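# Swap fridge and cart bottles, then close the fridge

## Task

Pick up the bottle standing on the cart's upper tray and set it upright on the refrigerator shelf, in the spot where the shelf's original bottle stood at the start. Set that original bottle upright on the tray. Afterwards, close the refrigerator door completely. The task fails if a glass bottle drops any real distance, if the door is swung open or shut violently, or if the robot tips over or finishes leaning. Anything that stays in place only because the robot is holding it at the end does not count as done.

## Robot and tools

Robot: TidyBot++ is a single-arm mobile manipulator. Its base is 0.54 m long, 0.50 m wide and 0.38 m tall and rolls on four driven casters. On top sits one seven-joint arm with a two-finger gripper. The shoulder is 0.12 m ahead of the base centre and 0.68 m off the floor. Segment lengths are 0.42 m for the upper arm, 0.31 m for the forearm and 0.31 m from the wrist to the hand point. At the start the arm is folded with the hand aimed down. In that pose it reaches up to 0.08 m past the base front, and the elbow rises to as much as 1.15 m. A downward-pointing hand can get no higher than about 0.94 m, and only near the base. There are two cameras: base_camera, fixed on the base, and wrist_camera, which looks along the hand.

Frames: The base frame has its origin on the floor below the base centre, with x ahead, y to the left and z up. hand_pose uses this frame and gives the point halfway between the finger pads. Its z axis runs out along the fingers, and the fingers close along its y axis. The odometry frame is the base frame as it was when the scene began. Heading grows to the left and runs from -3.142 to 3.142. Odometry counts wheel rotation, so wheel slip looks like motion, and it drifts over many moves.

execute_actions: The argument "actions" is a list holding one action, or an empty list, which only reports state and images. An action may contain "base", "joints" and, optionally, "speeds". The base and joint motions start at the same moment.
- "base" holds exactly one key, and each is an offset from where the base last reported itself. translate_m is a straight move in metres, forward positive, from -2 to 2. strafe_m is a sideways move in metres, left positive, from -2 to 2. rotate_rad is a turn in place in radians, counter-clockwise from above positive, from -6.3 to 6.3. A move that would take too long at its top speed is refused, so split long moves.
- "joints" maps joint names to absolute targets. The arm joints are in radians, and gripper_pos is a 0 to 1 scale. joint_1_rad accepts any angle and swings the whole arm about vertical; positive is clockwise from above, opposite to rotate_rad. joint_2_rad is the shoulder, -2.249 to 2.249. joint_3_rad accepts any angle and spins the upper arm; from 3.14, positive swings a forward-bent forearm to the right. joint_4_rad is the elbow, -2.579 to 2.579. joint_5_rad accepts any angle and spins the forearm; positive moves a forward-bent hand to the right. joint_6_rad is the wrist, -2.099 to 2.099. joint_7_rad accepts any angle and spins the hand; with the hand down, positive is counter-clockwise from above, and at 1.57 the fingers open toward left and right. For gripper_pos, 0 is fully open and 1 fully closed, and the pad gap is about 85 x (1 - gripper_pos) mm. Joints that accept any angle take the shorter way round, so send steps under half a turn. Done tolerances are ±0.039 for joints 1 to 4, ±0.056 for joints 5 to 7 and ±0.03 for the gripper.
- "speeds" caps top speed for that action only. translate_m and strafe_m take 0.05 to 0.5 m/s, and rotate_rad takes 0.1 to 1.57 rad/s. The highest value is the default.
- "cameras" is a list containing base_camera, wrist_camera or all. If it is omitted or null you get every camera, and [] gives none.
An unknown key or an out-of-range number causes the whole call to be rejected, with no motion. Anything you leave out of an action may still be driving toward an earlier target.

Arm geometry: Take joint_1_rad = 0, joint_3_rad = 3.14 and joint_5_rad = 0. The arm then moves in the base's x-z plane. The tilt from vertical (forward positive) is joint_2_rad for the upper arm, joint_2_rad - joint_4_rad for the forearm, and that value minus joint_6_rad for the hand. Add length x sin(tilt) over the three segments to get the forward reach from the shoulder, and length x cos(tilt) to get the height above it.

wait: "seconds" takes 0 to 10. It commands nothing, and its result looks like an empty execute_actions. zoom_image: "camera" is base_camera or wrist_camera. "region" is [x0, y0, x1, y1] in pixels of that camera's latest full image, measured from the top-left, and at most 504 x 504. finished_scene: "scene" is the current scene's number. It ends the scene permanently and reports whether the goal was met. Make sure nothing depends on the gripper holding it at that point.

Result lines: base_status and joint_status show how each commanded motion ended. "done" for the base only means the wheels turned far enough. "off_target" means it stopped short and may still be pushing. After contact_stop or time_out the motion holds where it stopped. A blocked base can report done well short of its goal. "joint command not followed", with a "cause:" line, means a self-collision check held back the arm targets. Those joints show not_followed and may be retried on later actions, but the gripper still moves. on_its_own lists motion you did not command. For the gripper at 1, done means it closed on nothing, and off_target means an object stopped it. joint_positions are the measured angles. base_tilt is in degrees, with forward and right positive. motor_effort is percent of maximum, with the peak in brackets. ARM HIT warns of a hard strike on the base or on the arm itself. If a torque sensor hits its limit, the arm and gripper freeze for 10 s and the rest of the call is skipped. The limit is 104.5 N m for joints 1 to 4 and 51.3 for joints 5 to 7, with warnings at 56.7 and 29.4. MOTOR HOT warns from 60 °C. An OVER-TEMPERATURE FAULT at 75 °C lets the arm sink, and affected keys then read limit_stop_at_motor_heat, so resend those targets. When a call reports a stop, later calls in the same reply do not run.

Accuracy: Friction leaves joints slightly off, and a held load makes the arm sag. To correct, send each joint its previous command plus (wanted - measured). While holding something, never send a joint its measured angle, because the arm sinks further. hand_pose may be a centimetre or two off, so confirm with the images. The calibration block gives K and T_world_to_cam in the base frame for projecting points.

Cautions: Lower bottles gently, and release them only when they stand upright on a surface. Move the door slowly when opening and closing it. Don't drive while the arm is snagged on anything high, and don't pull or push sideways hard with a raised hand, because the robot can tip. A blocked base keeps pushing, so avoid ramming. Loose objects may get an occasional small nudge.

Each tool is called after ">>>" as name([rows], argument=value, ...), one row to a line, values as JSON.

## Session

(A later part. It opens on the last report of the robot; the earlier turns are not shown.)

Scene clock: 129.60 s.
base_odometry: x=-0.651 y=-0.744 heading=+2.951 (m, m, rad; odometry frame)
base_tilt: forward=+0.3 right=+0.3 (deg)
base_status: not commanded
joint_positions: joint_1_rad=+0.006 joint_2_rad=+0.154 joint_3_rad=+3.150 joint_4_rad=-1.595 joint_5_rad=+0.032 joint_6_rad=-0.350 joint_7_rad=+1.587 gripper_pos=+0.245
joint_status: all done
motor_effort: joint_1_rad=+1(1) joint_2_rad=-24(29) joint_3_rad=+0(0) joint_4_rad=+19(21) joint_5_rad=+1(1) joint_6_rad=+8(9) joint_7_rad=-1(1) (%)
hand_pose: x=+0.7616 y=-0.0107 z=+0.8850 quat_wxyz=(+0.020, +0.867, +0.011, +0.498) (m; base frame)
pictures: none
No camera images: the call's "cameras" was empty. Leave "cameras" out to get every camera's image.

>>> execute_actions([
  {"joints":{"gripper_pos":0.0}},
], cameras=[])

>>> execute_actions([
  {"base":{"translate_m":-0.13},"speeds":{"translate_m":0.08},"joints":{"joint_2_rad":0.15}},
])

Scene clock: 132.87 s.
base_odometry: x=-0.651 y=-0.744 heading=+2.951 (m, m, rad; odometry frame)
base_tilt: forward=+0.3 right=+0.3 (deg)
base_status: not commanded
joint_positions: joint_1_rad=+0.006 joint_2_rad=+0.157 joint_3_rad=+3.150 joint_4_rad=-1.594 joint_5_rad=+0.032 joint_6_rad=-0.349 joint_7_rad=+1.587 gripper_pos=+0.000
joint_status: all done
motor_effort: joint_1_rad=+0(1) joint_2_rad=-24(27) joint_3_rad=+0(2) joint_4_rad=+18(21) joint_5_rad=+1(0) joint_6_rad=+7(10) joint_7_rad=-1(1) (%)
hand_pose: x=+0.7627 y=-0.0107 z=+0.8838 quat_wxyz=(+0.020, +0.867, +0.011, +0.497) (m; base frame)
pictures: none
No camera images: the call's "cameras" was empty. Leave "cameras" out to get every camera's image.

Scene clock: 135.00 s.
base_odometry: x=-0.523 y=-0.769 heading=+2.951 (m, m, rad; odometry frame)
base_tilt: forward=+0.3 right=+0.3 (deg)
base_status: done
joint_positions: joint_1_rad=+0.006 joint_2_rad=+0.154 joint_3_rad=+3.150 joint_4_rad=-1.595 joint_5_rad=+0.032 joint_6_rad=-0.348 joint_7_rad=+1.587 gripper_pos=+0.000
joint_status: all done
motor_effort: joint_1_rad=+1(0) joint_2_rad=-26(29) joint_3_rad=+0(0) joint_4_rad=+19(20) joint_5_rad=+1(1) joint_6_rad=+7(8) joint_7_rad=-1(1) (%)
hand_pose: x=+0.7622 y=-0.0107 z=+0.8856 quat_wxyz=(+0.020, +0.867, +0.011, +0.498) (m; base frame)
pictures: base_camera, wrist_camera
camera_calibration (this result's frames):
wrist_camera: T_world_to_cam=[[-0.0245072, -0.994503, 0.101804, -0.0902605], [-0.495077, -0.076397, -0.865484, 1.19915], [0.868504, -0.0716115, -0.490483, -0.0953707], [0, 0, 0, 1]] pos_world=[0.674291, -0.0049821, 1.00026]
Images, in order (width x height): base_camera 644x364, wrist_camera 644x476.

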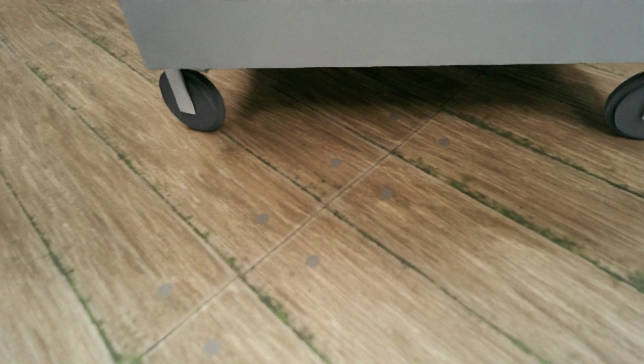

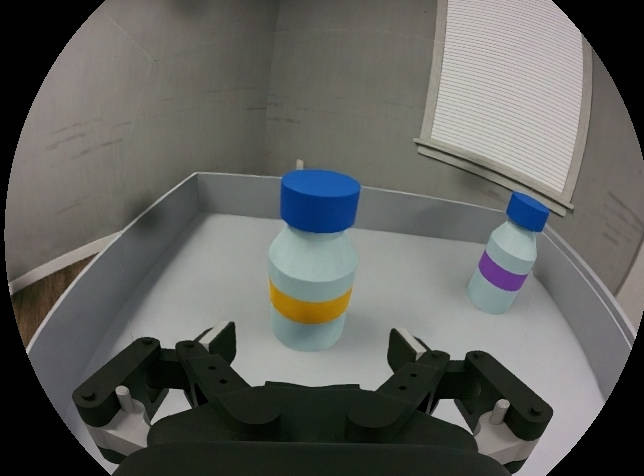

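>>> execute_actions([
  {"base":{"strafe_m":-0.27},"speeds":{"strafe_m":0.12}},
], cameras=["wrist_camera"])

Scene clock: 140.87 s.
base_odometry: x=-0.472 y=-0.504 heading=+2.951 (m, m, rad; odometry frame)
base_tilt: forward=+0.3 right=+0.3 (deg)
base_status: done
joint_positions: joint_1_rad=+0.005 joint_2_rad=+0.154 joint_3_rad=+3.150 joint_4_rad=-1.594 joint_5_rad=+0.032 joint_6_rad=-0.348 joint_7_rad=+1.587 gripper_pos=+0.000
joint_status: not commanded
motor_effort: joint_1_rad=+1(4) joint_2_rad=-26(27) joint_3_rad=+1(2) joint_4_rad=+18(19) joint_5_rad=+0(1) joint_6_rad=+7(7) joint_7_rad=-1(1) (%)
hand_pose: x=+0.7622 y=-0.0099 z=+0.8856 quat_wxyz=(+0.020, +0.867, +0.012, +0.499) (m; base frame)
pictures: wrist_camera
camera_calibration (this result's frames):
wrist_camera: T_world_to_cam=[[-0.0232566, -0.994535, 0.101785, -0.0903906], [-0.494835, -0.0770142, -0.865567, 1.19916], [0.868676, -0.0704968, -0.49034, -0.0955698], [0, 0, 0, 1]] pos_world=[0.674302, -0.00428178, 1.00029]
Images, in order (width x height): wrist_camera 644x476.

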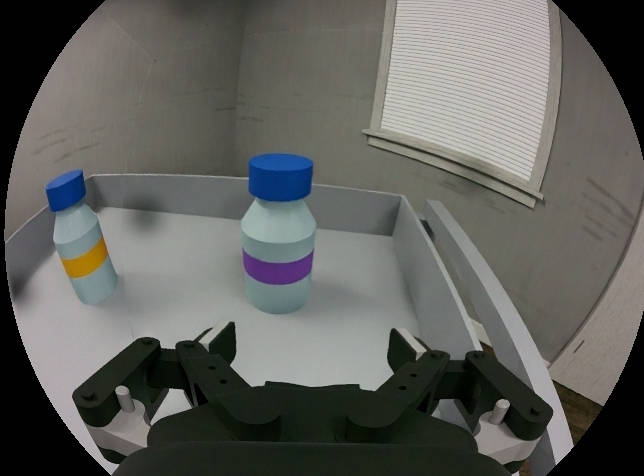

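>>> execute_actions([
  {"base":{"strafe_m":0.032},"speeds":{"strafe_m":0.05}},
], cameras=[])

>>> execute_actions([
  {"base":{"translate_m":0.08},"speeds":{"translate_m":0.08}},
], cameras=["wrist_camera"])

Scene clock: 144.23 s.
base_odometry: x=-0.478 y=-0.536 heading=+2.951 (m, m, rad; odometry frame)
base_tilt: forward=+0.3 right=+0.4 (deg)
base_status: done
joint_positions: joint_1_rad=+0.004 joint_2_rad=+0.154 joint_3_rad=+3.150 joint_4_rad=-1.594 joint_5_rad=+0.032 joint_6_rad=-0.348 joint_7_rad=+1.587 gripper_pos=+0.000
joint_status: not commanded
motor_effort: joint_1_rad=+2(4) joint_2_rad=-26(28) joint_3_rad=+1(4) joint_4_rad=+18(20) joint_5_rad=+1(1) joint_6_rad=+7(8) joint_7_rad=-1(1) (%)
hand_pose: x=+0.7622 y=-0.0097 z=+0.8857 quat_wxyz=(+0.020, +0.867, +0.012, +0.499) (m; base frame)
pictures: none
No camera images: the call's "cameras" was empty. Leave "cameras" out to get every camera's image.

Scene clock: 145.67 s.
base_odometry: x=-0.557 y=-0.520 heading=+2.951 (m, m, rad; odometry frame)
base_tilt: forward=+0.3 right=+0.3 (deg)
base_status: done
joint_positions: joint_1_rad=+0.004 joint_2_rad=+0.153 joint_3_rad=+3.150 joint_4_rad=-1.594 joint_5_rad=+0.032 joint_6_rad=-0.348 joint_7_rad=+1.587 gripper_pos=+0.000
joint_status: not commanded
motor_effort: joint_1_rad=+1(2) joint_2_rad=-26(28) joint_3_rad=-1(0) joint_4_rad=+19(20) joint_5_rad=+1(1) joint_6_rad=+7(8) joint_7_rad=-1(1) (%)
hand_pose: x=+0.7620 y=-0.0097 z=+0.8868 quat_wxyz=(+0.020, +0.866, +0.012, +0.499) (m; base frame)
pictures: wrist_camera
camera_calibration (this result's frames):
wrist_camera: T_world_to_cam=[[-0.0231846, -0.99454, 0.101749, -0.0903636], [-0.493107, -0.0771584, -0.86654, 1.19958], [0.86966, -0.0702636, -0.488626, -0.0970484], [0, 0, 0, 1]] pos_world=[0.673824, -0.00413177, 1.00125]
Images, in order (width x height): wrist_camera 644x476.

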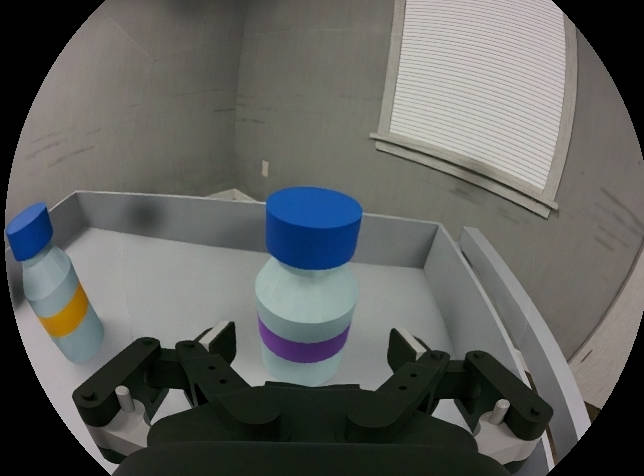

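>>> execute_actions([
  {"base":{"translate_m":0.085},"speeds":{"translate_m":0.06}},
], cameras=["wrist_camera"])

>>> execute_actions([
  {"joints":{"gripper_pos":1.0}},
], cameras=["wrist_camera"])

Scene clock: 149.63 s.
base_odometry: x=-0.640 y=-0.504 heading=+2.951 (m, m, rad; odometry frame)
base_tilt: forward=+0.3 right=+0.3 (deg)
base_status: done
joint_positions: joint_1_rad=+0.004 joint_2_rad=+0.153 joint_3_rad=+3.150 joint_4_rad=-1.594 joint_5_rad=+0.032 joint_6_rad=-0.348 joint_7_rad=+1.587 gripper_pos=+0.000
joint_status: not commanded
motor_effort: joint_1_rad=+0(2) joint_2_rad=-26(29) joint_3_rad=+0(2) joint_4_rad=+19(20) joint_5_rad=+1(1) joint_6_rad=+7(8) joint_7_rad=-1(1) (%)
hand_pose: x=+0.7620 y=-0.0097 z=+0.8866 quat_wxyz=(+0.020, +0.866, +0.012, +0.499) (m; base frame)
pictures: wrist_camera
camera_calibration (this result's frames):
wrist_camera: T_world_to_cam=[[-0.0231656, -0.99454, 0.101753, -0.0903682], [-0.493269, -0.0771577, -0.866448, 1.19953], [0.869568, -0.0702632, -0.488788, -0.096927], [0, 0, 0, 1]] pos_world=[0.673883, -0.00413202, 1.00115]
Images, in order (width x height): wrist_camera 644x476.

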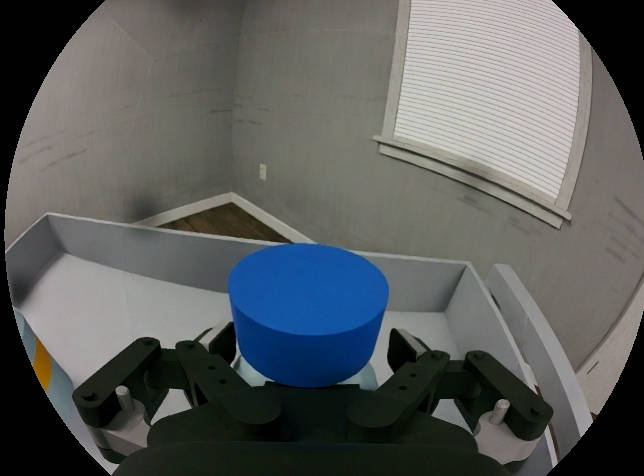

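Scene clock: 150.73 s.
base_odometry: x=-0.640 y=-0.504 heading=+2.951 (m, m, rad; odometry frame)
base_tilt: forward=+0.3 right=+0.3 (deg)
base_status: not commanded
joint_positions: joint_1_rad=+0.004 joint_2_rad=+0.152 joint_3_rad=+3.150 joint_4_rad=-1.594 joint_5_rad=+0.032 joint_6_rad=-0.347 joint_7_rad=+1.586 gripper_pos=+0.256
joint_status: gripper_pos off_target (ended at +0.256, target +1.000)
motor_effort: joint_1_rad=+1(2) joint_2_rad=-27(28) joint_3_rad=+0(2) joint_4_rad=+20(21) joint_5_rad=+1(2) joint_6_rad=+8(9) joint_7_rad=-1(1) (%)
hand_pose: x=+0.7621 y=-0.0097 z=+0.8876 quat_wxyz=(+0.020, +0.866, +0.012, +0.500) (m; base frame)
pictures: wrist_camera
camera_calibration (this result's frames):
wrist_camera: T_world_to_cam=[[-0.0234241, -0.994555, 0.101551, -0.0900707], [-0.491528, -0.0769961, -0.867451, 1.19994], [0.870547, -0.0702344, -0.487048, -0.0988335], [0, 0, 0, 1]] pos_world=[0.673735, -0.0041307, 1.0019]
Images, in order (width x height): wrist_camera 644x476.

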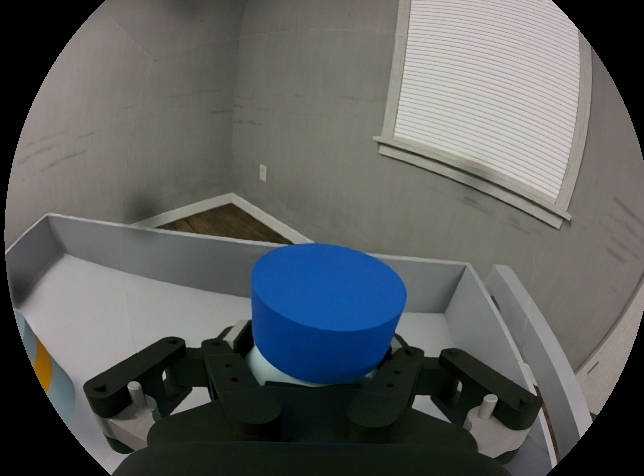

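>>> execute_actions([
  {"joints":{"gripper_pos":0.0}},
], cameras=["wrist_camera"])

>>> execute_actions([
  {"joints":{"joint_2_rad":0.2,"joint_4_rad":-1.62,"joint_6_rad":-0.31}},
], cameras=["wrist_camera"])

Scene clock: 154.20 s.
base_odometry: x=-0.640 y=-0.504 heading=+2.951 (m, m, rad; odometry frame)
base_tilt: forward=+0.3 right=+0.3 (deg)
base_status: not commanded
joint_positions: joint_1_rad=+0.004 joint_2_rad=+0.152 joint_3_rad=+3.150 joint_4_rad=-1.594 joint_5_rad=+0.032 joint_6_rad=-0.347 joint_7_rad=+1.586 gripper_pos=+0.000
joint_status: all done
motor_effort: joint_1_rad=+1(1) joint_2_rad=-27(29) joint_3_rad=+0(1) joint_4_rad=+20(22) joint_5_rad=+1(1) joint_6_rad=+8(9) joint_7_rad=-1(1) (%)
hand_pose: x=+0.7622 y=-0.0097 z=+0.8873 quat_wxyz=(+0.020, +0.866, +0.012, +0.500) (m; base frame)
pictures: wrist_camera
camera_calibration (this result's frames):
wrist_camera: T_world_to_cam=[[-0.0233902, -0.994555, 0.101557, -0.0900795], [-0.491822, -0.0769942, -0.867285, 1.19986], [0.870381, -0.0702339, -0.487343, -0.0985895], [0, 0, 0, 1]] pos_world=[0.67382, -0.00413128, 1.00172]
Images, in order (width x height): wrist_camera 644x476.

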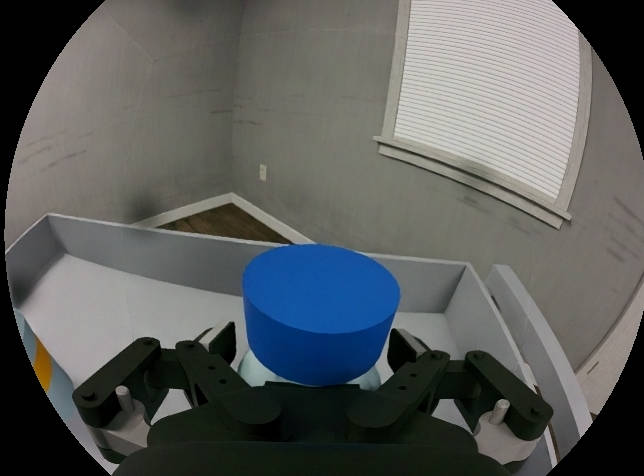

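Scene clock: 154.93 s.
base_odometry: x=-0.640 y=-0.504 heading=+2.951 (m, m, rad; odometry frame)
base_tilt: forward=+0.3 right=+0.3 (deg)
base_status: not commanded
joint_positions: joint_1_rad=+0.004 joint_2_rad=+0.173 joint_3_rad=+3.150 joint_4_rad=-1.604 joint_5_rad=+0.032 joint_6_rad=-0.347 joint_7_rad=+1.586 gripper_pos=+0.000
joint_status: all done
motor_effort: joint_1_rad=+1(1) joint_2_rad=-25(27) joint_3_rad=-1(0) joint_4_rad=+18(20) joint_5_rad=+1(1) joint_6_rad=+7(7) joint_7_rad=-1(1) (%)
hand_pose: x=+0.7641 y=-0.0097 z=+0.8683 quat_wxyz=(+0.019, +0.873, +0.012, +0.487) (m; base frame)
pictures: wrist_camera
camera_calibration (this result's frames):
wrist_camera: T_world_to_cam=[[-0.0203058, -0.994576, 0.102007, -0.0908477], [-0.517906, -0.0768083, -0.851982, 1.19099], [0.855197, -0.0701303, -0.513537, -0.0752049], [0, 0, 0, 1]] pos_world=[0.67929, -0.00415131, 0.985348]
Images, in order (width x height): wrist_camera 644x476.

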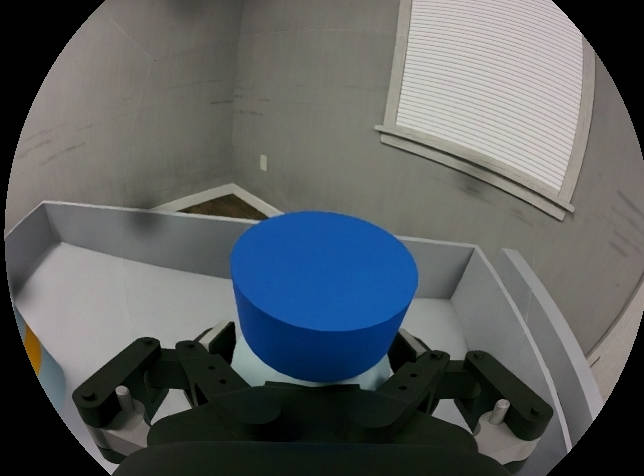

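>>> execute_actions([
  {"joints":{"gripper_pos":1.0}},
], cameras=["wrist_camera"])

>>> execute_actions([
  {"joints":{"joint_2_rad":-0.2,"joint_4_rad":-1.4,"joint_6_rad":-0.92}},
], cameras=[])

Scene clock: 158.03 s.
base_odometry: x=-0.640 y=-0.504 heading=+2.951 (m, m, rad; odometry frame)
base_tilt: forward=+0.3 right=+0.3 (deg)
base_status: not commanded
joint_positions: joint_1_rad=+0.004 joint_2_rad=+0.173 joint_3_rad=+3.150 joint_4_rad=-1.604 joint_5_rad=+0.032 joint_6_rad=-0.345 joint_7_rad=+1.586 gripper_pos=+0.229
joint_status: gripper_pos off_target (ended at +0.229, target +1.000)
motor_effort: joint_1_rad=+0(0) joint_2_rad=-22(24) joint_3_rad=+0(1) joint_4_rad=+16(18) joint_5_rad=+2(1) joint_6_rad=+6(7) joint_7_rad=-1(1) (%)
hand_pose: x=+0.7644 y=-0.0097 z=+0.8688 quat_wxyz=(+0.019, +0.873, +0.012, +0.488) (m; base frame)
pictures: wrist_camera
camera_calibration (this result's frames):
wrist_camera: T_world_to_cam=[[-0.0206437, -0.994609, 0.101618, -0.0902754], [-0.51645, -0.0764204, -0.852901, 1.19121], [0.856069, -0.0700875, -0.512088, -0.0771648], [0, 0, 0, 1]] pos_world=[0.679394, -0.00416432, 0.985642]
Images, in order (width x height): wrist_camera 644x476.

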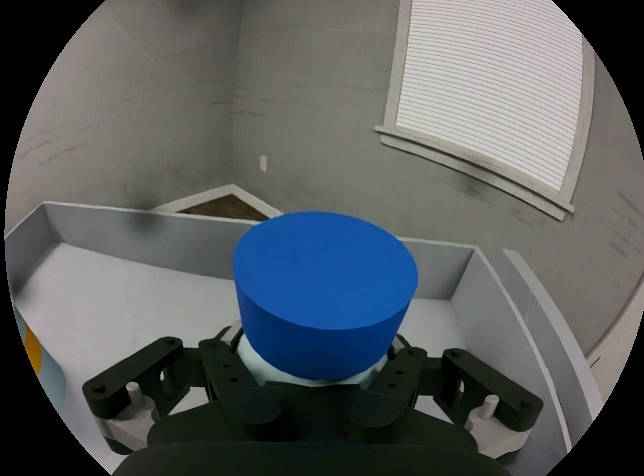

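Scene clock: 159.87 s.
base_odometry: x=-0.640 y=-0.504 heading=+2.951 (m, m, rad; odometry frame)
base_tilt: forward=+0.3 right=+0.3 (deg)
base_status: not commanded
joint_positions: joint_1_rad=+0.004 joint_2_rad=-0.191 joint_3_rad=+3.150 joint_4_rad=-1.416 joint_5_rad=+0.032 joint_6_rad=-0.893 joint_7_rad=+1.586 gripper_pos=+0.229
joint_status: all done
motor_effort: joint_1_rad=+1(0) joint_2_rad=-15(33) joint_3_rad=+0(1) joint_4_rad=+21(24) joint_5_rad=+2(1) joint_6_rad=+9(10) joint_7_rad=-1(1) (%)
hand_pose: x=+0.6004 y=-0.0129 z=+1.0398 quat_wxyz=(+0.022, +0.872, +0.004, +0.489) (m; base frame)
pictures: none
No camera images: the call's "cameras" was empty. Leave "cameras" out to get every camera's image.

>>> execute_actions([
  {"base":{"translate_m":-0.035},"speeds":{"translate_m":0.1}},
], cameras=[])

>>> execute_actions([
  {"base":{"rotate_rad":2.4},"speeds":{"rotate_rad":0.9}},
], cameras=[])

>>> execute_actions([
  {"base":{"translate_m":0.5},"speeds":{"translate_m":0.3}},
])

Scene clock: 163.87 s.
base_odometry: x=-0.606 y=-0.511 heading=+2.951 (m, m, rad; odometry frame)
base_tilt: forward=+0.3 right=+0.3 (deg)
base_status: done
joint_positions: joint_1_rad=+0.004 joint_2_rad=-0.190 joint_3_rad=+3.150 joint_4_rad=-1.416 joint_5_rad=+0.032 joint_6_rad=-0.894 joint_7_rad=+1.586 gripper_pos=+0.229
joint_status: not commanded
motor_effort: joint_1_rad=+1(0) joint_2_rad=-15(19) joint_3_rad=+1(1) joint_4_rad=+20(22) joint_5_rad=+1(1) joint_6_rad=+9(10) joint_7_rad=-1(1) (%)
hand_pose: x=+0.6008 y=-0.0129 z=+1.0388 quat_wxyz=(+0.022, +0.872, +0.004, +0.488) (m; base frame)
pictures: none
No camera images: the call's "cameras" was empty. Leave "cameras" out to get every camera's image.

Scene clock: 167.40 s.
base_odometry: x=-0.606 y=-0.511 heading=-0.934 (m, m, rad; odometry frame)
base_tilt: forward=+0.3 right=+0.3 (deg)
base_status: done
joint_positions: joint_1_rad=+0.004 joint_2_rad=-0.190 joint_3_rad=+3.149 joint_4_rad=-1.416 joint_5_rad=+0.032 joint_6_rad=-0.894 joint_7_rad=+1.586 gripper_pos=+0.229
joint_status: not commanded
motor_effort: joint_1_rad=+0(3) joint_2_rad=-16(16) joint_3_rad=+0(2) joint_4_rad=+20(21) joint_5_rad=+1(3) joint_6_rad=+9(9) joint_7_rad=-1(1) (%)
hand_pose: x=+0.6008 y=-0.0122 z=+1.0388 quat_wxyz=(+0.022, +0.872, +0.004, +0.488) (m; base frame)
pictures: none
No camera images: the call's "cameras" was empty. Leave "cameras" out to get every camera's image.

Scene clock: 170.03 s.
base_odometry: x=-0.308 y=-0.912 heading=-0.933 (m, m, rad; odometry frame)
base_tilt: forward=+0.3 right=+0.3 (deg)
base_status: done
joint_positions: joint_1_rad=+0.004 joint_2_rad=-0.184 joint_3_rad=+3.149 joint_4_rad=-1.416 joint_5_rad=+0.032 joint_6_rad=-0.896 joint_7_rad=+1.586 gripper_pos=+0.229
joint_status: not commanded
motor_effort: joint_1_rad=+1(0) joint_2_rad=-16(18) joint_3_rad=+1(2) joint_4_rad=+21(22) joint_5_rad=+1(2) joint_6_rad=+9(9) joint_7_rad=-1(1) (%)
hand_pose: x=+0.6025 y=-0.0122 z=+1.0357 quat_wxyz=(+0.022, +0.874, +0.004, +0.485) (m; base frame)
pictures: base_camera, wrist_camera
camera_calibration (this result's frames):
wrist_camera: T_world_to_cam=[[-0.0361066, -0.994544, 0.0978698, -0.0998476], [-0.521885, -0.0647535, -0.850555, 1.25072], [0.852252, -0.0817874, -0.516699, 0.153664], [0, 0, 0, 1]] pos_world=[0.518163, -0.0057469, 1.15297]
Images, in order (width x height): base_camera 644x364, wrist_camera 644x476.

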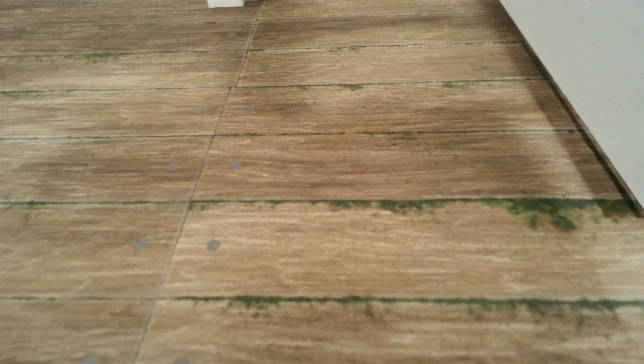

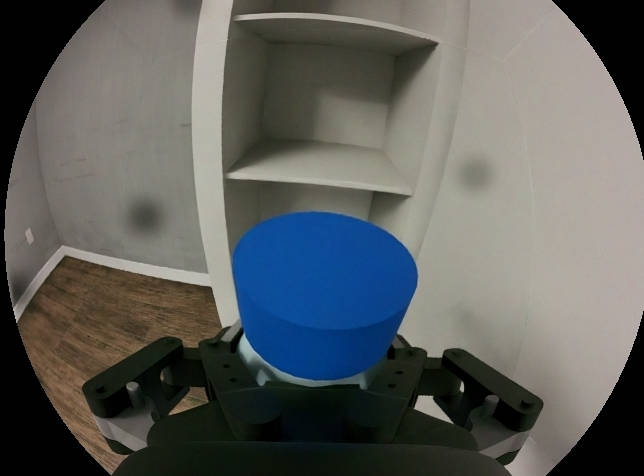

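>>> execute_actions([
  {"base":{"strafe_m":-0.015},"speeds":{"strafe_m":0.05},"joints":{"joint_2_rad":0.39,"joint_4_rad":-0.67,"joint_6_rad":-0.98}},
], cameras=[])

Scene clock: 175.30 s.
base_odometry: x=-0.320 y=-0.921 heading=-0.932 (m, m, rad; odometry frame)
base_tilt: forward=+0.3 right=+0.4 (deg)
base_status: done
joint_positions: joint_1_rad=+0.004 joint_2_rad=+0.411 joint_3_rad=+3.148 joint_4_rad=-0.699 joint_5_rad=+0.032 joint_6_rad=-0.951 joint_7_rad=+1.586 gripper_pos=+0.229
joint_status: all done
motor_effort: joint_1_rad=+1(4) joint_2_rad=-37(40) joint_3_rad=+1(4) joint_4_rad=+20(22) joint_5_rad=+1(2) joint_6_rad=+9(9) joint_7_rad=-1(1) (%)
hand_pose: x=+0.8433 y=-0.0131 z=+1.0605 quat_wxyz=(+0.023, +0.858, +0.004, +0.514) (m; base frame)
pictures: none
No camera images: the call's "cameras" was empty. Leave "cameras" out to get every camera's image.

>>> execute_actions([
  {"base":{"translate_m":0.46},"speeds":{"translate_m":0.1}},
])

Scene clock: 181.63 s.
base_odometry: x=-0.046 y=-1.291 heading=-0.933 (m, m, rad; odometry frame)
base_tilt: forward=+0.3 right=+0.3 (deg)
base_status: done
joint_positions: joint_1_rad=+0.004 joint_2_rad=+0.413 joint_3_rad=+3.148 joint_4_rad=-0.697 joint_5_rad=+0.032 joint_6_rad=-0.954 joint_7_rad=+1.586 gripper_pos=+0.229
joint_status: not commanded
motor_effort: joint_1_rad=+1(5) joint_2_rad=-38(40) joint_3_rad=+0(2) joint_4_rad=+20(21) joint_5_rad=+1(2) joint_6_rad=+9(10) joint_7_rad=-1(1) (%)
hand_pose: x=+0.8435 y=-0.0131 z=+1.0599 quat_wxyz=(+0.023, +0.858, +0.004, +0.513) (m; base frame)
pictures: base_camera, wrist_camera
camera_calibration (this result's frames):
wrist_camera: T_world_to_cam=[[-0.0432713, -0.994157, 0.0988961, -0.0895011], [-0.4664, -0.0674387, -0.882, 1.38358], [0.883515, -0.0842904, -0.460756, -0.124988], [0, 0, 0, 1]] pos_world=[0.751856, -0.00620675, 1.17158]
Images, in order (width x height): base_camera 644x364, wrist_camera 644x476.

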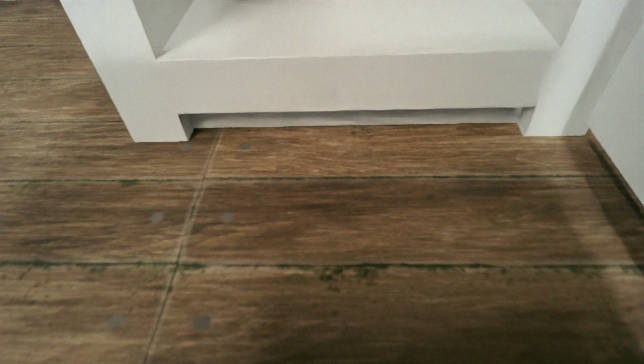

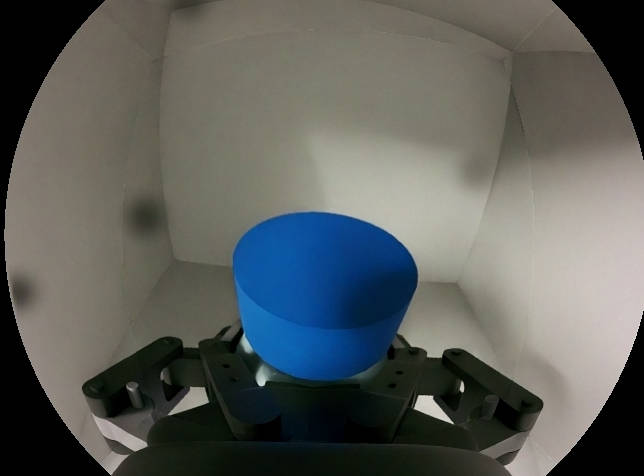

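>>> execute_actions([
  {"joints":{"joint_2_rad":0.45}},
], cameras=[])

>>> execute_actions([
  {"joints":{"joint_2_rad":0.485}},
], cameras=[])

Scene clock: 185.10 s.
base_odometry: x=-0.046 y=-1.291 heading=-0.933 (m, m, rad; odometry frame)
base_tilt: forward=+0.3 right=+0.4 (deg)
base_status: not commanded
joint_positions: joint_1_rad=+0.004 joint_2_rad=+0.471 joint_3_rad=+3.148 joint_4_rad=-0.692 joint_5_rad=+0.032 joint_6_rad=-0.954 joint_7_rad=+1.586 gripper_pos=+0.229
joint_status: all done
motor_effort: joint_1_rad=+1(1) joint_2_rad=-40(41) joint_3_rad=+0(0) joint_4_rad=+21(21) joint_5_rad=+1(1) joint_6_rad=+9(9) joint_7_rad=-1(1) (%)
hand_pose: x=+0.8643 y=-0.0132 z=+1.0202 quat_wxyz=(+0.023, +0.871, +0.005, +0.490) (m; base frame)
pictures: none
No camera images: the call's "cameras" was empty. Leave "cameras" out to get every camera's image.

Scene clock: 185.80 s.
base_odometry: x=-0.046 y=-1.291 heading=-0.933 (m, m, rad; odometry frame)
base_tilt: forward=+0.3 right=+0.3 (deg)
base_status: not commanded
joint_positions: joint_1_rad=+0.004 joint_2_rad=+0.492 joint_3_rad=+3.148 joint_4_rad=-0.690 joint_5_rad=+0.032 joint_6_rad=-0.954 joint_7_rad=+1.586 gripper_pos=+0.229
joint_status: all done
motor_effort: joint_1_rad=+1(1) joint_2_rad=-38(41) joint_3_rad=-1(1) joint_4_rad=+19(21) joint_5_rad=+1(1) joint_6_rad=+8(9) joint_7_rad=-1(1) (%)
hand_pose: x=+0.8715 y=-0.0132 z=+1.0054 quat_wxyz=(+0.023, +0.876, +0.005, +0.482) (m; base frame)
pictures: none
No camera images: the call's "cameras" was empty. Leave "cameras" out to get every camera's image.

>>> execute_actions([
  {"joints":{"joint_2_rad":0.51}},
], cameras=[])

Scene clock: 187.60 s.
base_odometry: x=-0.046 y=-1.291 heading=-0.933 (m, m, rad; odometry frame)
base_tilt: forward=+0.3 right=+0.3 (deg)
base_status: not commanded
joint_positions: joint_1_rad=+0.004 joint_2_rad=+0.497 joint_3_rad=+3.148 joint_4_rad=-0.683 joint_5_rad=+0.032 joint_6_rad=-0.954 joint_7_rad=+1.586 gripper_pos=+0.229
joint_status: all done
motor_effort: joint_1_rad=+1(1) joint_2_rad=-37(38) joint_3_rad=+0(0) joint_4_rad=+18(19) joint_5_rad=+1(1) joint_6_rad=+8(8) joint_7_rad=-1(1) (%)
hand_pose: x=+0.8736 y=-0.0132 z=+1.0053 quat_wxyz=(+0.023, +0.876, +0.005, +0.483) (m; base frame)
pictures: none
No camera images: the call's "cameras" was empty. Leave "cameras" out to get every camera's image.

>>> execute_actions([
  {"joints":{"gripper_pos":0.0}},
], cameras=[])

>>> execute_actions([
  {"base":{"translate_m":-0.15},"speeds":{"translate_m":0.08},"joints":{"joint_2_rad":0.48}},
])

Scene clock: 190.03 s.
base_odometry: x=-0.046 y=-1.291 heading=-0.933 (m, m, rad; odometry frame)
base_tilt: forward=+0.3 right=+0.3 (deg)
base_status: not commanded
joint_positions: joint_1_rad=+0.004 joint_2_rad=+0.498 joint_3_rad=+3.148 joint_4_rad=-0.680 joint_5_rad=+0.032 joint_6_rad=-0.954 joint_7_rad=+1.586 gripper_pos=+0.000
joint_status: all done
motor_effort: joint_1_rad=+1(1) joint_2_rad=-36(39) joint_3_rad=-1(0) joint_4_rad=+18(19) joint_5_rad=+0(1) joint_6_rad=+7(9) joint_7_rad=-1(1) (%)
hand_pose: x=+0.8739 y=-0.0132 z=+1.0062 quat_wxyz=(+0.023, +0.875, +0.005, +0.483) (m; base frame)
pictures: none
No camera images: the call's "cameras" was empty. Leave "cameras" out to get every camera's image.

Scene clock: 192.40 s.
base_odometry: x=-0.135 y=-1.171 heading=-0.933 (m, m, rad; odometry frame)
base_tilt: forward=+0.3 right=+0.4 (deg)
base_status: done
joint_positions: joint_1_rad=+0.004 joint_2_rad=+0.483 joint_3_rad=+3.148 joint_4_rad=-0.678 joint_5_rad=+0.032 joint_6_rad=-0.954 joint_7_rad=+1.586 gripper_pos=+0.000
joint_status: all done
motor_effort: joint_1_rad=+0(4) joint_2_rad=-35(42) joint_3_rad=-1(2) joint_4_rad=+17(19) joint_5_rad=+1(2) joint_6_rad=+7(7) joint_7_rad=-1(1) (%)
hand_pose: x=+0.8692 y=-0.0132 z=+1.0185 quat_wxyz=(+0.023, +0.871, +0.005, +0.491) (m; base frame)
pictures: base_camera, wrist_camera
camera_calibration (this result's frames):
wrist_camera: T_world_to_cam=[[-0.0380693, -0.994168, 0.100899, -0.0909281], [-0.511182, -0.0673853, -0.856827, 1.37225], [0.858629, -0.0841964, -0.505636, -0.0994079], [0, 0, 0, 1]] pos_world=[0.783364, -0.00629807, 1.13469]
Images, in order (width x height): base_camera 644x364, wrist_camera 644x476.

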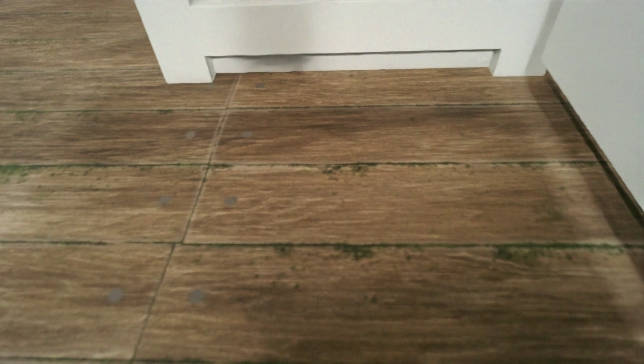

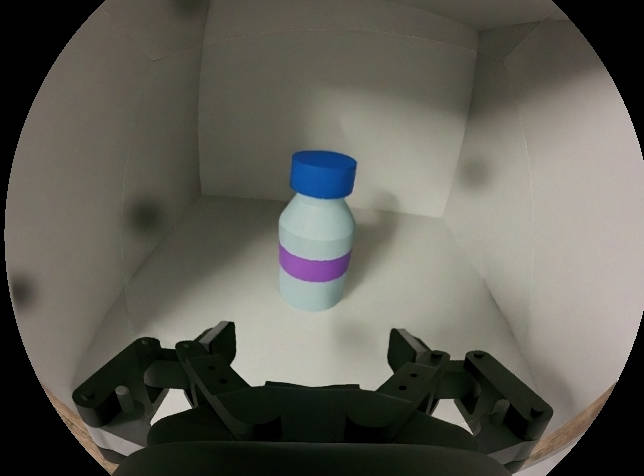

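>>> execute_actions([
  {"base":{"translate_m":-0.31},"speeds":{"translate_m":0.25}},
], cameras=[])

>>> execute_actions([
  {"joints":{"joint_1_rad":0.0,"joint_2_rad":-0.34,"joint_4_rad":-2.53,"joint_6_rad":-0.6,"gripper_pos":1.0}},
], cameras=[])

>>> execute_actions([
  {"base":{"strafe_m":-0.64}},
])

Scene clock: 198.20 s.
base_odometry: x=-0.320 y=-0.922 heading=-0.933 (m, m, rad; odometry frame)
base_tilt: forward=+0.3 right=+0.3 (deg)
base_status: done
joint_positions: joint_1_rad=+0.004 joint_2_rad=+0.480 joint_3_rad=+3.148 joint_4_rad=-0.678 joint_5_rad=+0.032 joint_6_rad=-0.954 joint_7_rad=+1.586 gripper_pos=+0.000
joint_status: not commanded
motor_effort: joint_1_rad=+1(1) joint_2_rad=-36(40) joint_3_rad=+0(1) joint_4_rad=+18(19) joint_5_rad=+2(2) joint_6_rad=+7(8) joint_7_rad=-1(1) (%)
hand_pose: x=+0.8681 y=-0.0132 z=+1.0211 quat_wxyz=(+0.023, +0.870, +0.005, +0.492) (m; base frame)
pictures: none
No camera images: the call's "cameras" was empty. Leave "cameras" out to get every camera's image.

Scene clock: 201.20 s.
base_odometry: x=-0.320 y=-0.922 heading=-0.933 (m, m, rad; odometry frame)
base_tilt: forward=+0.3 right=+0.3 (deg)
base_status: not commanded
joint_positions: joint_1_rad=+0.004 joint_2_rad=-0.327 joint_3_rad=+3.148 joint_4_rad=-2.521 joint_5_rad=+0.032 joint_6_rad=-0.643 joint_7_rad=+1.586 gripper_pos=+0.999
joint_status: all done
motor_effort: joint_1_rad=+1(1) joint_2_rad=-3(38) joint_3_rad=+0(0) joint_4_rad=+13(17) joint_5_rad=+1(1) joint_6_rad=+3(7) joint_7_rad=-1(1) (%)
hand_pose: x=+0.3324 y=-0.0066 z=+0.5999 quat_wxyz=(+0.012, +0.988, +0.013, +0.152) (m; base frame)
pictures: none
No camera images: the call's "cameras" was empty. Leave "cameras" out to get every camera's image.

Scene clock: 203.80 s.
base_odometry: x=-0.834 y=-1.303 heading=-0.933 (m, m, rad; odometry frame)
base_tilt: forward=+0.3 right=+0.4 (deg)
base_status: done
joint_positions: joint_1_rad=+0.004 joint_2_rad=-0.328 joint_3_rad=+3.148 joint_4_rad=-2.521 joint_5_rad=+0.032 joint_6_rad=-0.642 joint_7_rad=+1.586 gripper_pos=+0.999
joint_status: not commanded
motor_effort: joint_1_rad=+1(1) joint_2_rad=-3(4) joint_3_rad=+0(2) joint_4_rad=+13(13) joint_5_rad=+1(2) joint_6_rad=+3(3) joint_7_rad=-1(1) (%)
hand_pose: x=+0.3328 y=-0.0066 z=+0.6001 quat_wxyz=(+0.012, +0.988, +0.013, +0.152) (m; base frame)
pictures: base_camera, wrist_camera
camera_calibration (this result's frames):
wrist_camera: T_world_to_cam=[[0.0416622, -0.995482, 0.0853246, -0.0797747], [-0.949207, -0.0660932, -0.307631, 0.556193], [0.311881, -0.0681742, -0.947672, 0.59745], [0, 0, 0, 1]] pos_world=[0.344933, -0.00192302, 0.744096]
Images, in order (width x height): base_camera 644x364, wrist_camera 644x476.

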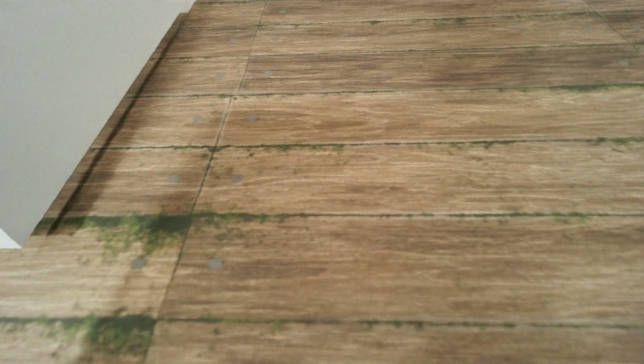

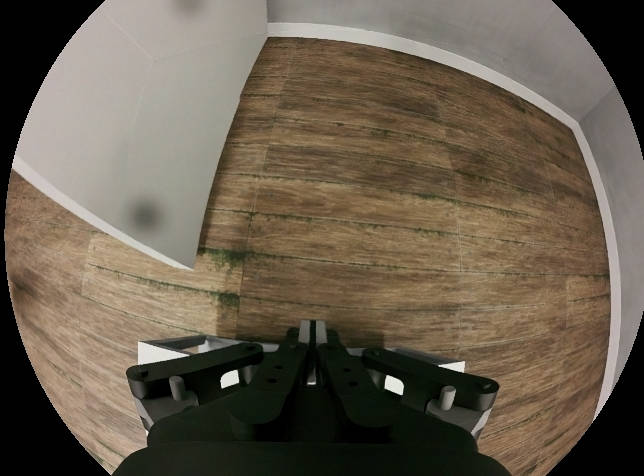

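>>> execute_actions([
  {"base":{"translate_m":-0.1},"speeds":{"translate_m":0.1},"joints":{"joint_2_rad":0.5,"joint_4_rad":-2.0,"joint_6_rad":0.75}},
], cameras=[])

>>> execute_actions([
  {"base":{"strafe_m":0.17},"speeds":{"strafe_m":0.12}},
], cameras=[])

>>> execute_actions([
  {"base":{"strafe_m":0.4},"speeds":{"strafe_m":0.055}},
])

Scene clock: 208.87 s.
base_odometry: x=-0.894 y=-1.222 heading=-0.933 (m, m, rad; odometry frame)
base_tilt: forward=+0.3 right=+0.4 (deg)
base_status: done
joint_positions: joint_1_rad=+0.004 joint_2_rad=+0.495 joint_3_rad=+3.148 joint_4_rad=-2.012 joint_5_rad=+0.032 joint_6_rad=+0.710 joint_7_rad=+1.586 gripper_pos=+0.999
joint_status: all done
motor_effort: joint_1_rad=+1(1) joint_2_rad=-33(33) joint_3_rad=+0(1) joint_4_rad=+13(14) joint_5_rad=+1(1) joint_6_rad=+8(8) joint_7_rad=-1(1) (%)
hand_pose: x=+0.8086 y=+0.0009 z=+0.7291 quat_wxyz=(+0.009, +0.782, +0.019, +0.623) (m; base frame)
pictures: none
No camera images: the call's "cameras" was empty. Leave "cameras" out to get every camera's image.

Scene clock: 210.87 s.
base_odometry: x=-0.758 y=-1.121 heading=-0.933 (m, m, rad; odometry frame)
base_tilt: forward=+0.3 right=+0.3 (deg)
base_status: done
joint_positions: joint_1_rad=+0.002 joint_2_rad=+0.495 joint_3_rad=+3.148 joint_4_rad=-2.011 joint_5_rad=+0.032 joint_6_rad=+0.710 joint_7_rad=+1.586 gripper_pos=+0.999
joint_status: not commanded
motor_effort: joint_1_rad=+2(3) joint_2_rad=-32(34) joint_3_rad=+1(3) joint_4_rad=+13(14) joint_5_rad=+1(0) joint_6_rad=+8(8) joint_7_rad=-1(1) (%)
hand_pose: x=+0.8088 y=+0.0022 z=+0.7295 quat_wxyz=(+0.008, +0.782, +0.019, +0.623) (m; base frame)
pictures: none
No camera images: the call's "cameras" was empty. Leave "cameras" out to get every camera's image.

Scene clock: 218.60 s.
base_odometry: x=-0.436 y=-0.882 heading=-0.933 (m, m, rad; odometry frame)
base_tilt: forward=+0.3 right=+0.3 (deg)
base_status: done
joint_positions: joint_1_rad=+0.006 joint_2_rad=+0.495 joint_3_rad=+3.149 joint_4_rad=-2.011 joint_5_rad=+0.028 joint_6_rad=+0.711 joint_7_rad=+1.586 gripper_pos=+0.999
joint_status: not commanded
motor_effort: joint_1_rad=+1(7) joint_2_rad=-32(33) joint_3_rad=+0(6) joint_4_rad=+13(14) joint_5_rad=+1(3) joint_6_rad=+8(9) joint_7_rad=-1(1) (%)
hand_pose: x=+0.8089 y=-0.0011 z=+0.7296 quat_wxyz=(+0.009, +0.782, +0.016, +0.623) (m; base frame)
pictures: base_camera, wrist_camera
camera_calibration (this result's frames):
wrist_camera: T_world_to_cam=[[-0.0256589, -0.996419, 0.0805614, -0.0472402], [-0.213659, -0.0732596, -0.974158, 0.939725], [0.976571, -0.0422085, -0.211014, -0.503053], [0, 0, 0, 1]] pos_world=[0.690835, 0.000539799, 0.813095]
Images, in order (width x height): base_camera 644x364, wrist_camera 644x476.

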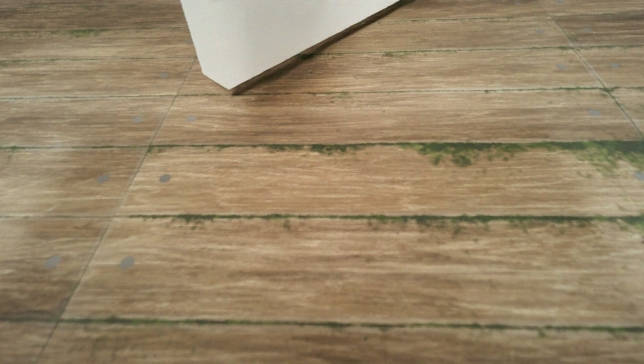

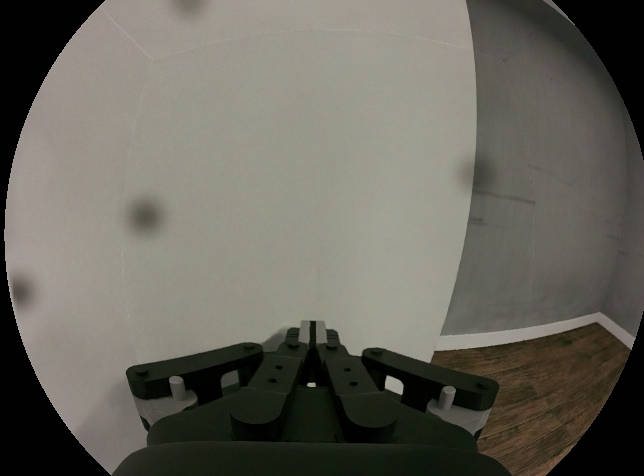

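Same as scene 1's state.

>>> execute_actions([
  {"base":{"translate_m":0.23},"speeds":{"translate_m":0.05}},
])

Scene clock: 224.50 s.
base_odometry: x=-0.299 y=-1.067 heading=-0.933 (m, m, rad; odometry frame)
base_tilt: forward=+0.3 right=+0.3 (deg)
base_status: done
joint_positions: joint_1_rad=+0.008 joint_2_rad=+0.495 joint_3_rad=+3.149 joint_4_rad=-2.007 joint_5_rad=+0.027 joint_6_rad=+0.711 joint_7_rad=+1.586 gripper_pos=+0.999
joint_status: not commanded
motor_effort: joint_1_rad=+1(5) joint_2_rad=-32(34) joint_3_rad=-1(6) joint_4_rad=+13(18) joint_5_rad=+1(4) joint_6_rad=+8(10) joint_7_rad=-1(1) (%)
hand_pose: x=+0.8103 y=-0.0030 z=+0.7314 quat_wxyz=(+0.010, +0.781, +0.015, +0.625) (m; base frame)
pictures: base_camera, wrist_camera
camera_calibration (this result's frames):
wrist_camera: T_world_to_cam=[[-0.0295316, -0.996393, 0.0795533, -0.0453935], [-0.210124, -0.0716213, -0.975048, 0.9394], [0.977229, -0.0455108, -0.207251, -0.50736], [0, 0, 0, 1]] pos_world=[0.691857, -0.00103898, 0.81442]
Images, in order (width x height): base_camera 644x364, wrist_camera 644x476.

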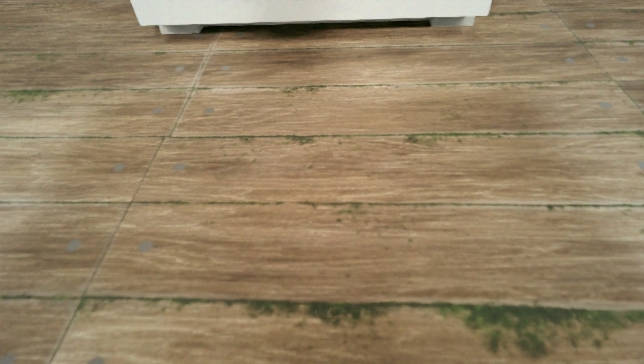

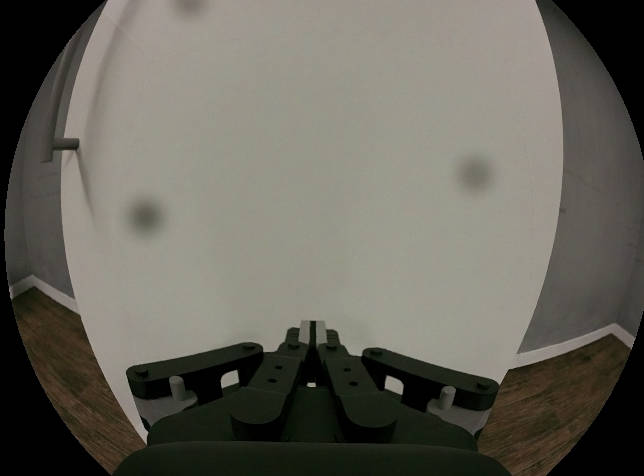

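>>> execute_actions([
  {"base":{"translate_m":0.11},"speeds":{"translate_m":0.05}},
], cameras=["base_camera"])

>>> execute_actions([
  {"base":{"translate_m":-0.15},"speeds":{"translate_m":0.2}},
], cameras=["base_camera"])

>>> finished_scene(scene=2)

Scene clock: 242.03 s.
base_odometry: x=-0.234 y=-1.155 heading=-0.933 (m, m, rad; odometry frame)
base_tilt: forward=+0.2 right=+0.3 (deg)
base_status: done
joint_positions: joint_1_rad=+0.008 joint_2_rad=+0.430 joint_3_rad=+3.149 joint_4_rad=-2.101 joint_5_rad=+0.026 joint_6_rad=+0.711 joint_7_rad=+1.586 gripper_pos=+0.999
joint_status: not commanded
motor_effort: joint_1_rad=-3(4) joint_2_rad=-11(33) joint_3_rad=-2(3) joint_4_rad=+36(37) joint_5_rad=+3(3) joint_6_rad=+10(11) joint_7_rad=-1(1) (%)
hand_pose: x=+0.7764 y=-0.0029 z=+0.7301 quat_wxyz=(+0.010, +0.789, +0.014, +0.614) (m; base frame)
pictures: base_camera
Images, in order (width x height): base_camera 644x364.

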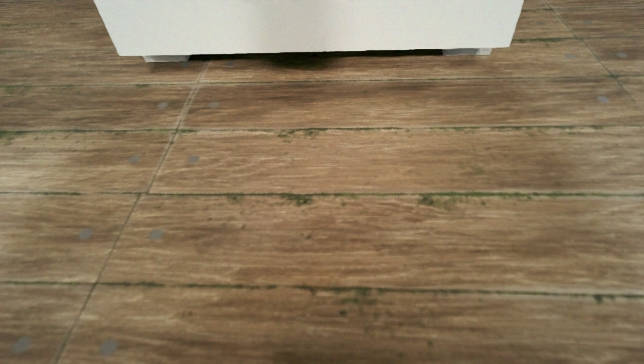

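Scene clock: 243.53 s.
base_odometry: x=-0.323 y=-1.034 heading=-0.933 (m, m, rad; odometry frame)
base_tilt: forward=+0.3 right=+0.3 (deg)
base_status: done
joint_positions: joint_1_rad=+0.008 joint_2_rad=+0.502 joint_3_rad=+3.149 joint_4_rad=-1.994 joint_5_rad=+0.026 joint_6_rad=+0.711 joint_7_rad=+1.586 gripper_pos=+0.999
joint_status: not commanded
motor_effort: joint_1_rad=+1(3) joint_2_rad=-32(37) joint_3_rad=-1(2) joint_4_rad=+14(30) joint_5_rad=+1(3) joint_6_rad=+8(12) joint_7_rad=-1(1) (%)
hand_pose: x=+0.8148 y=-0.0027 z=+0.7330 quat_wxyz=(+0.010, +0.779, +0.015, +0.627) (m; base frame)
pictures: base_camera
Images, in order (width x height): base_camera 644x364.

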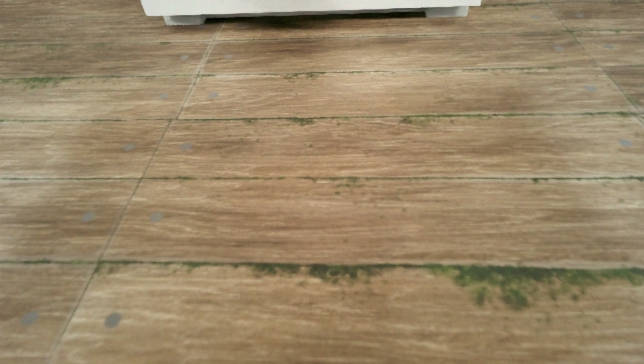

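The scene is finished: the task was done.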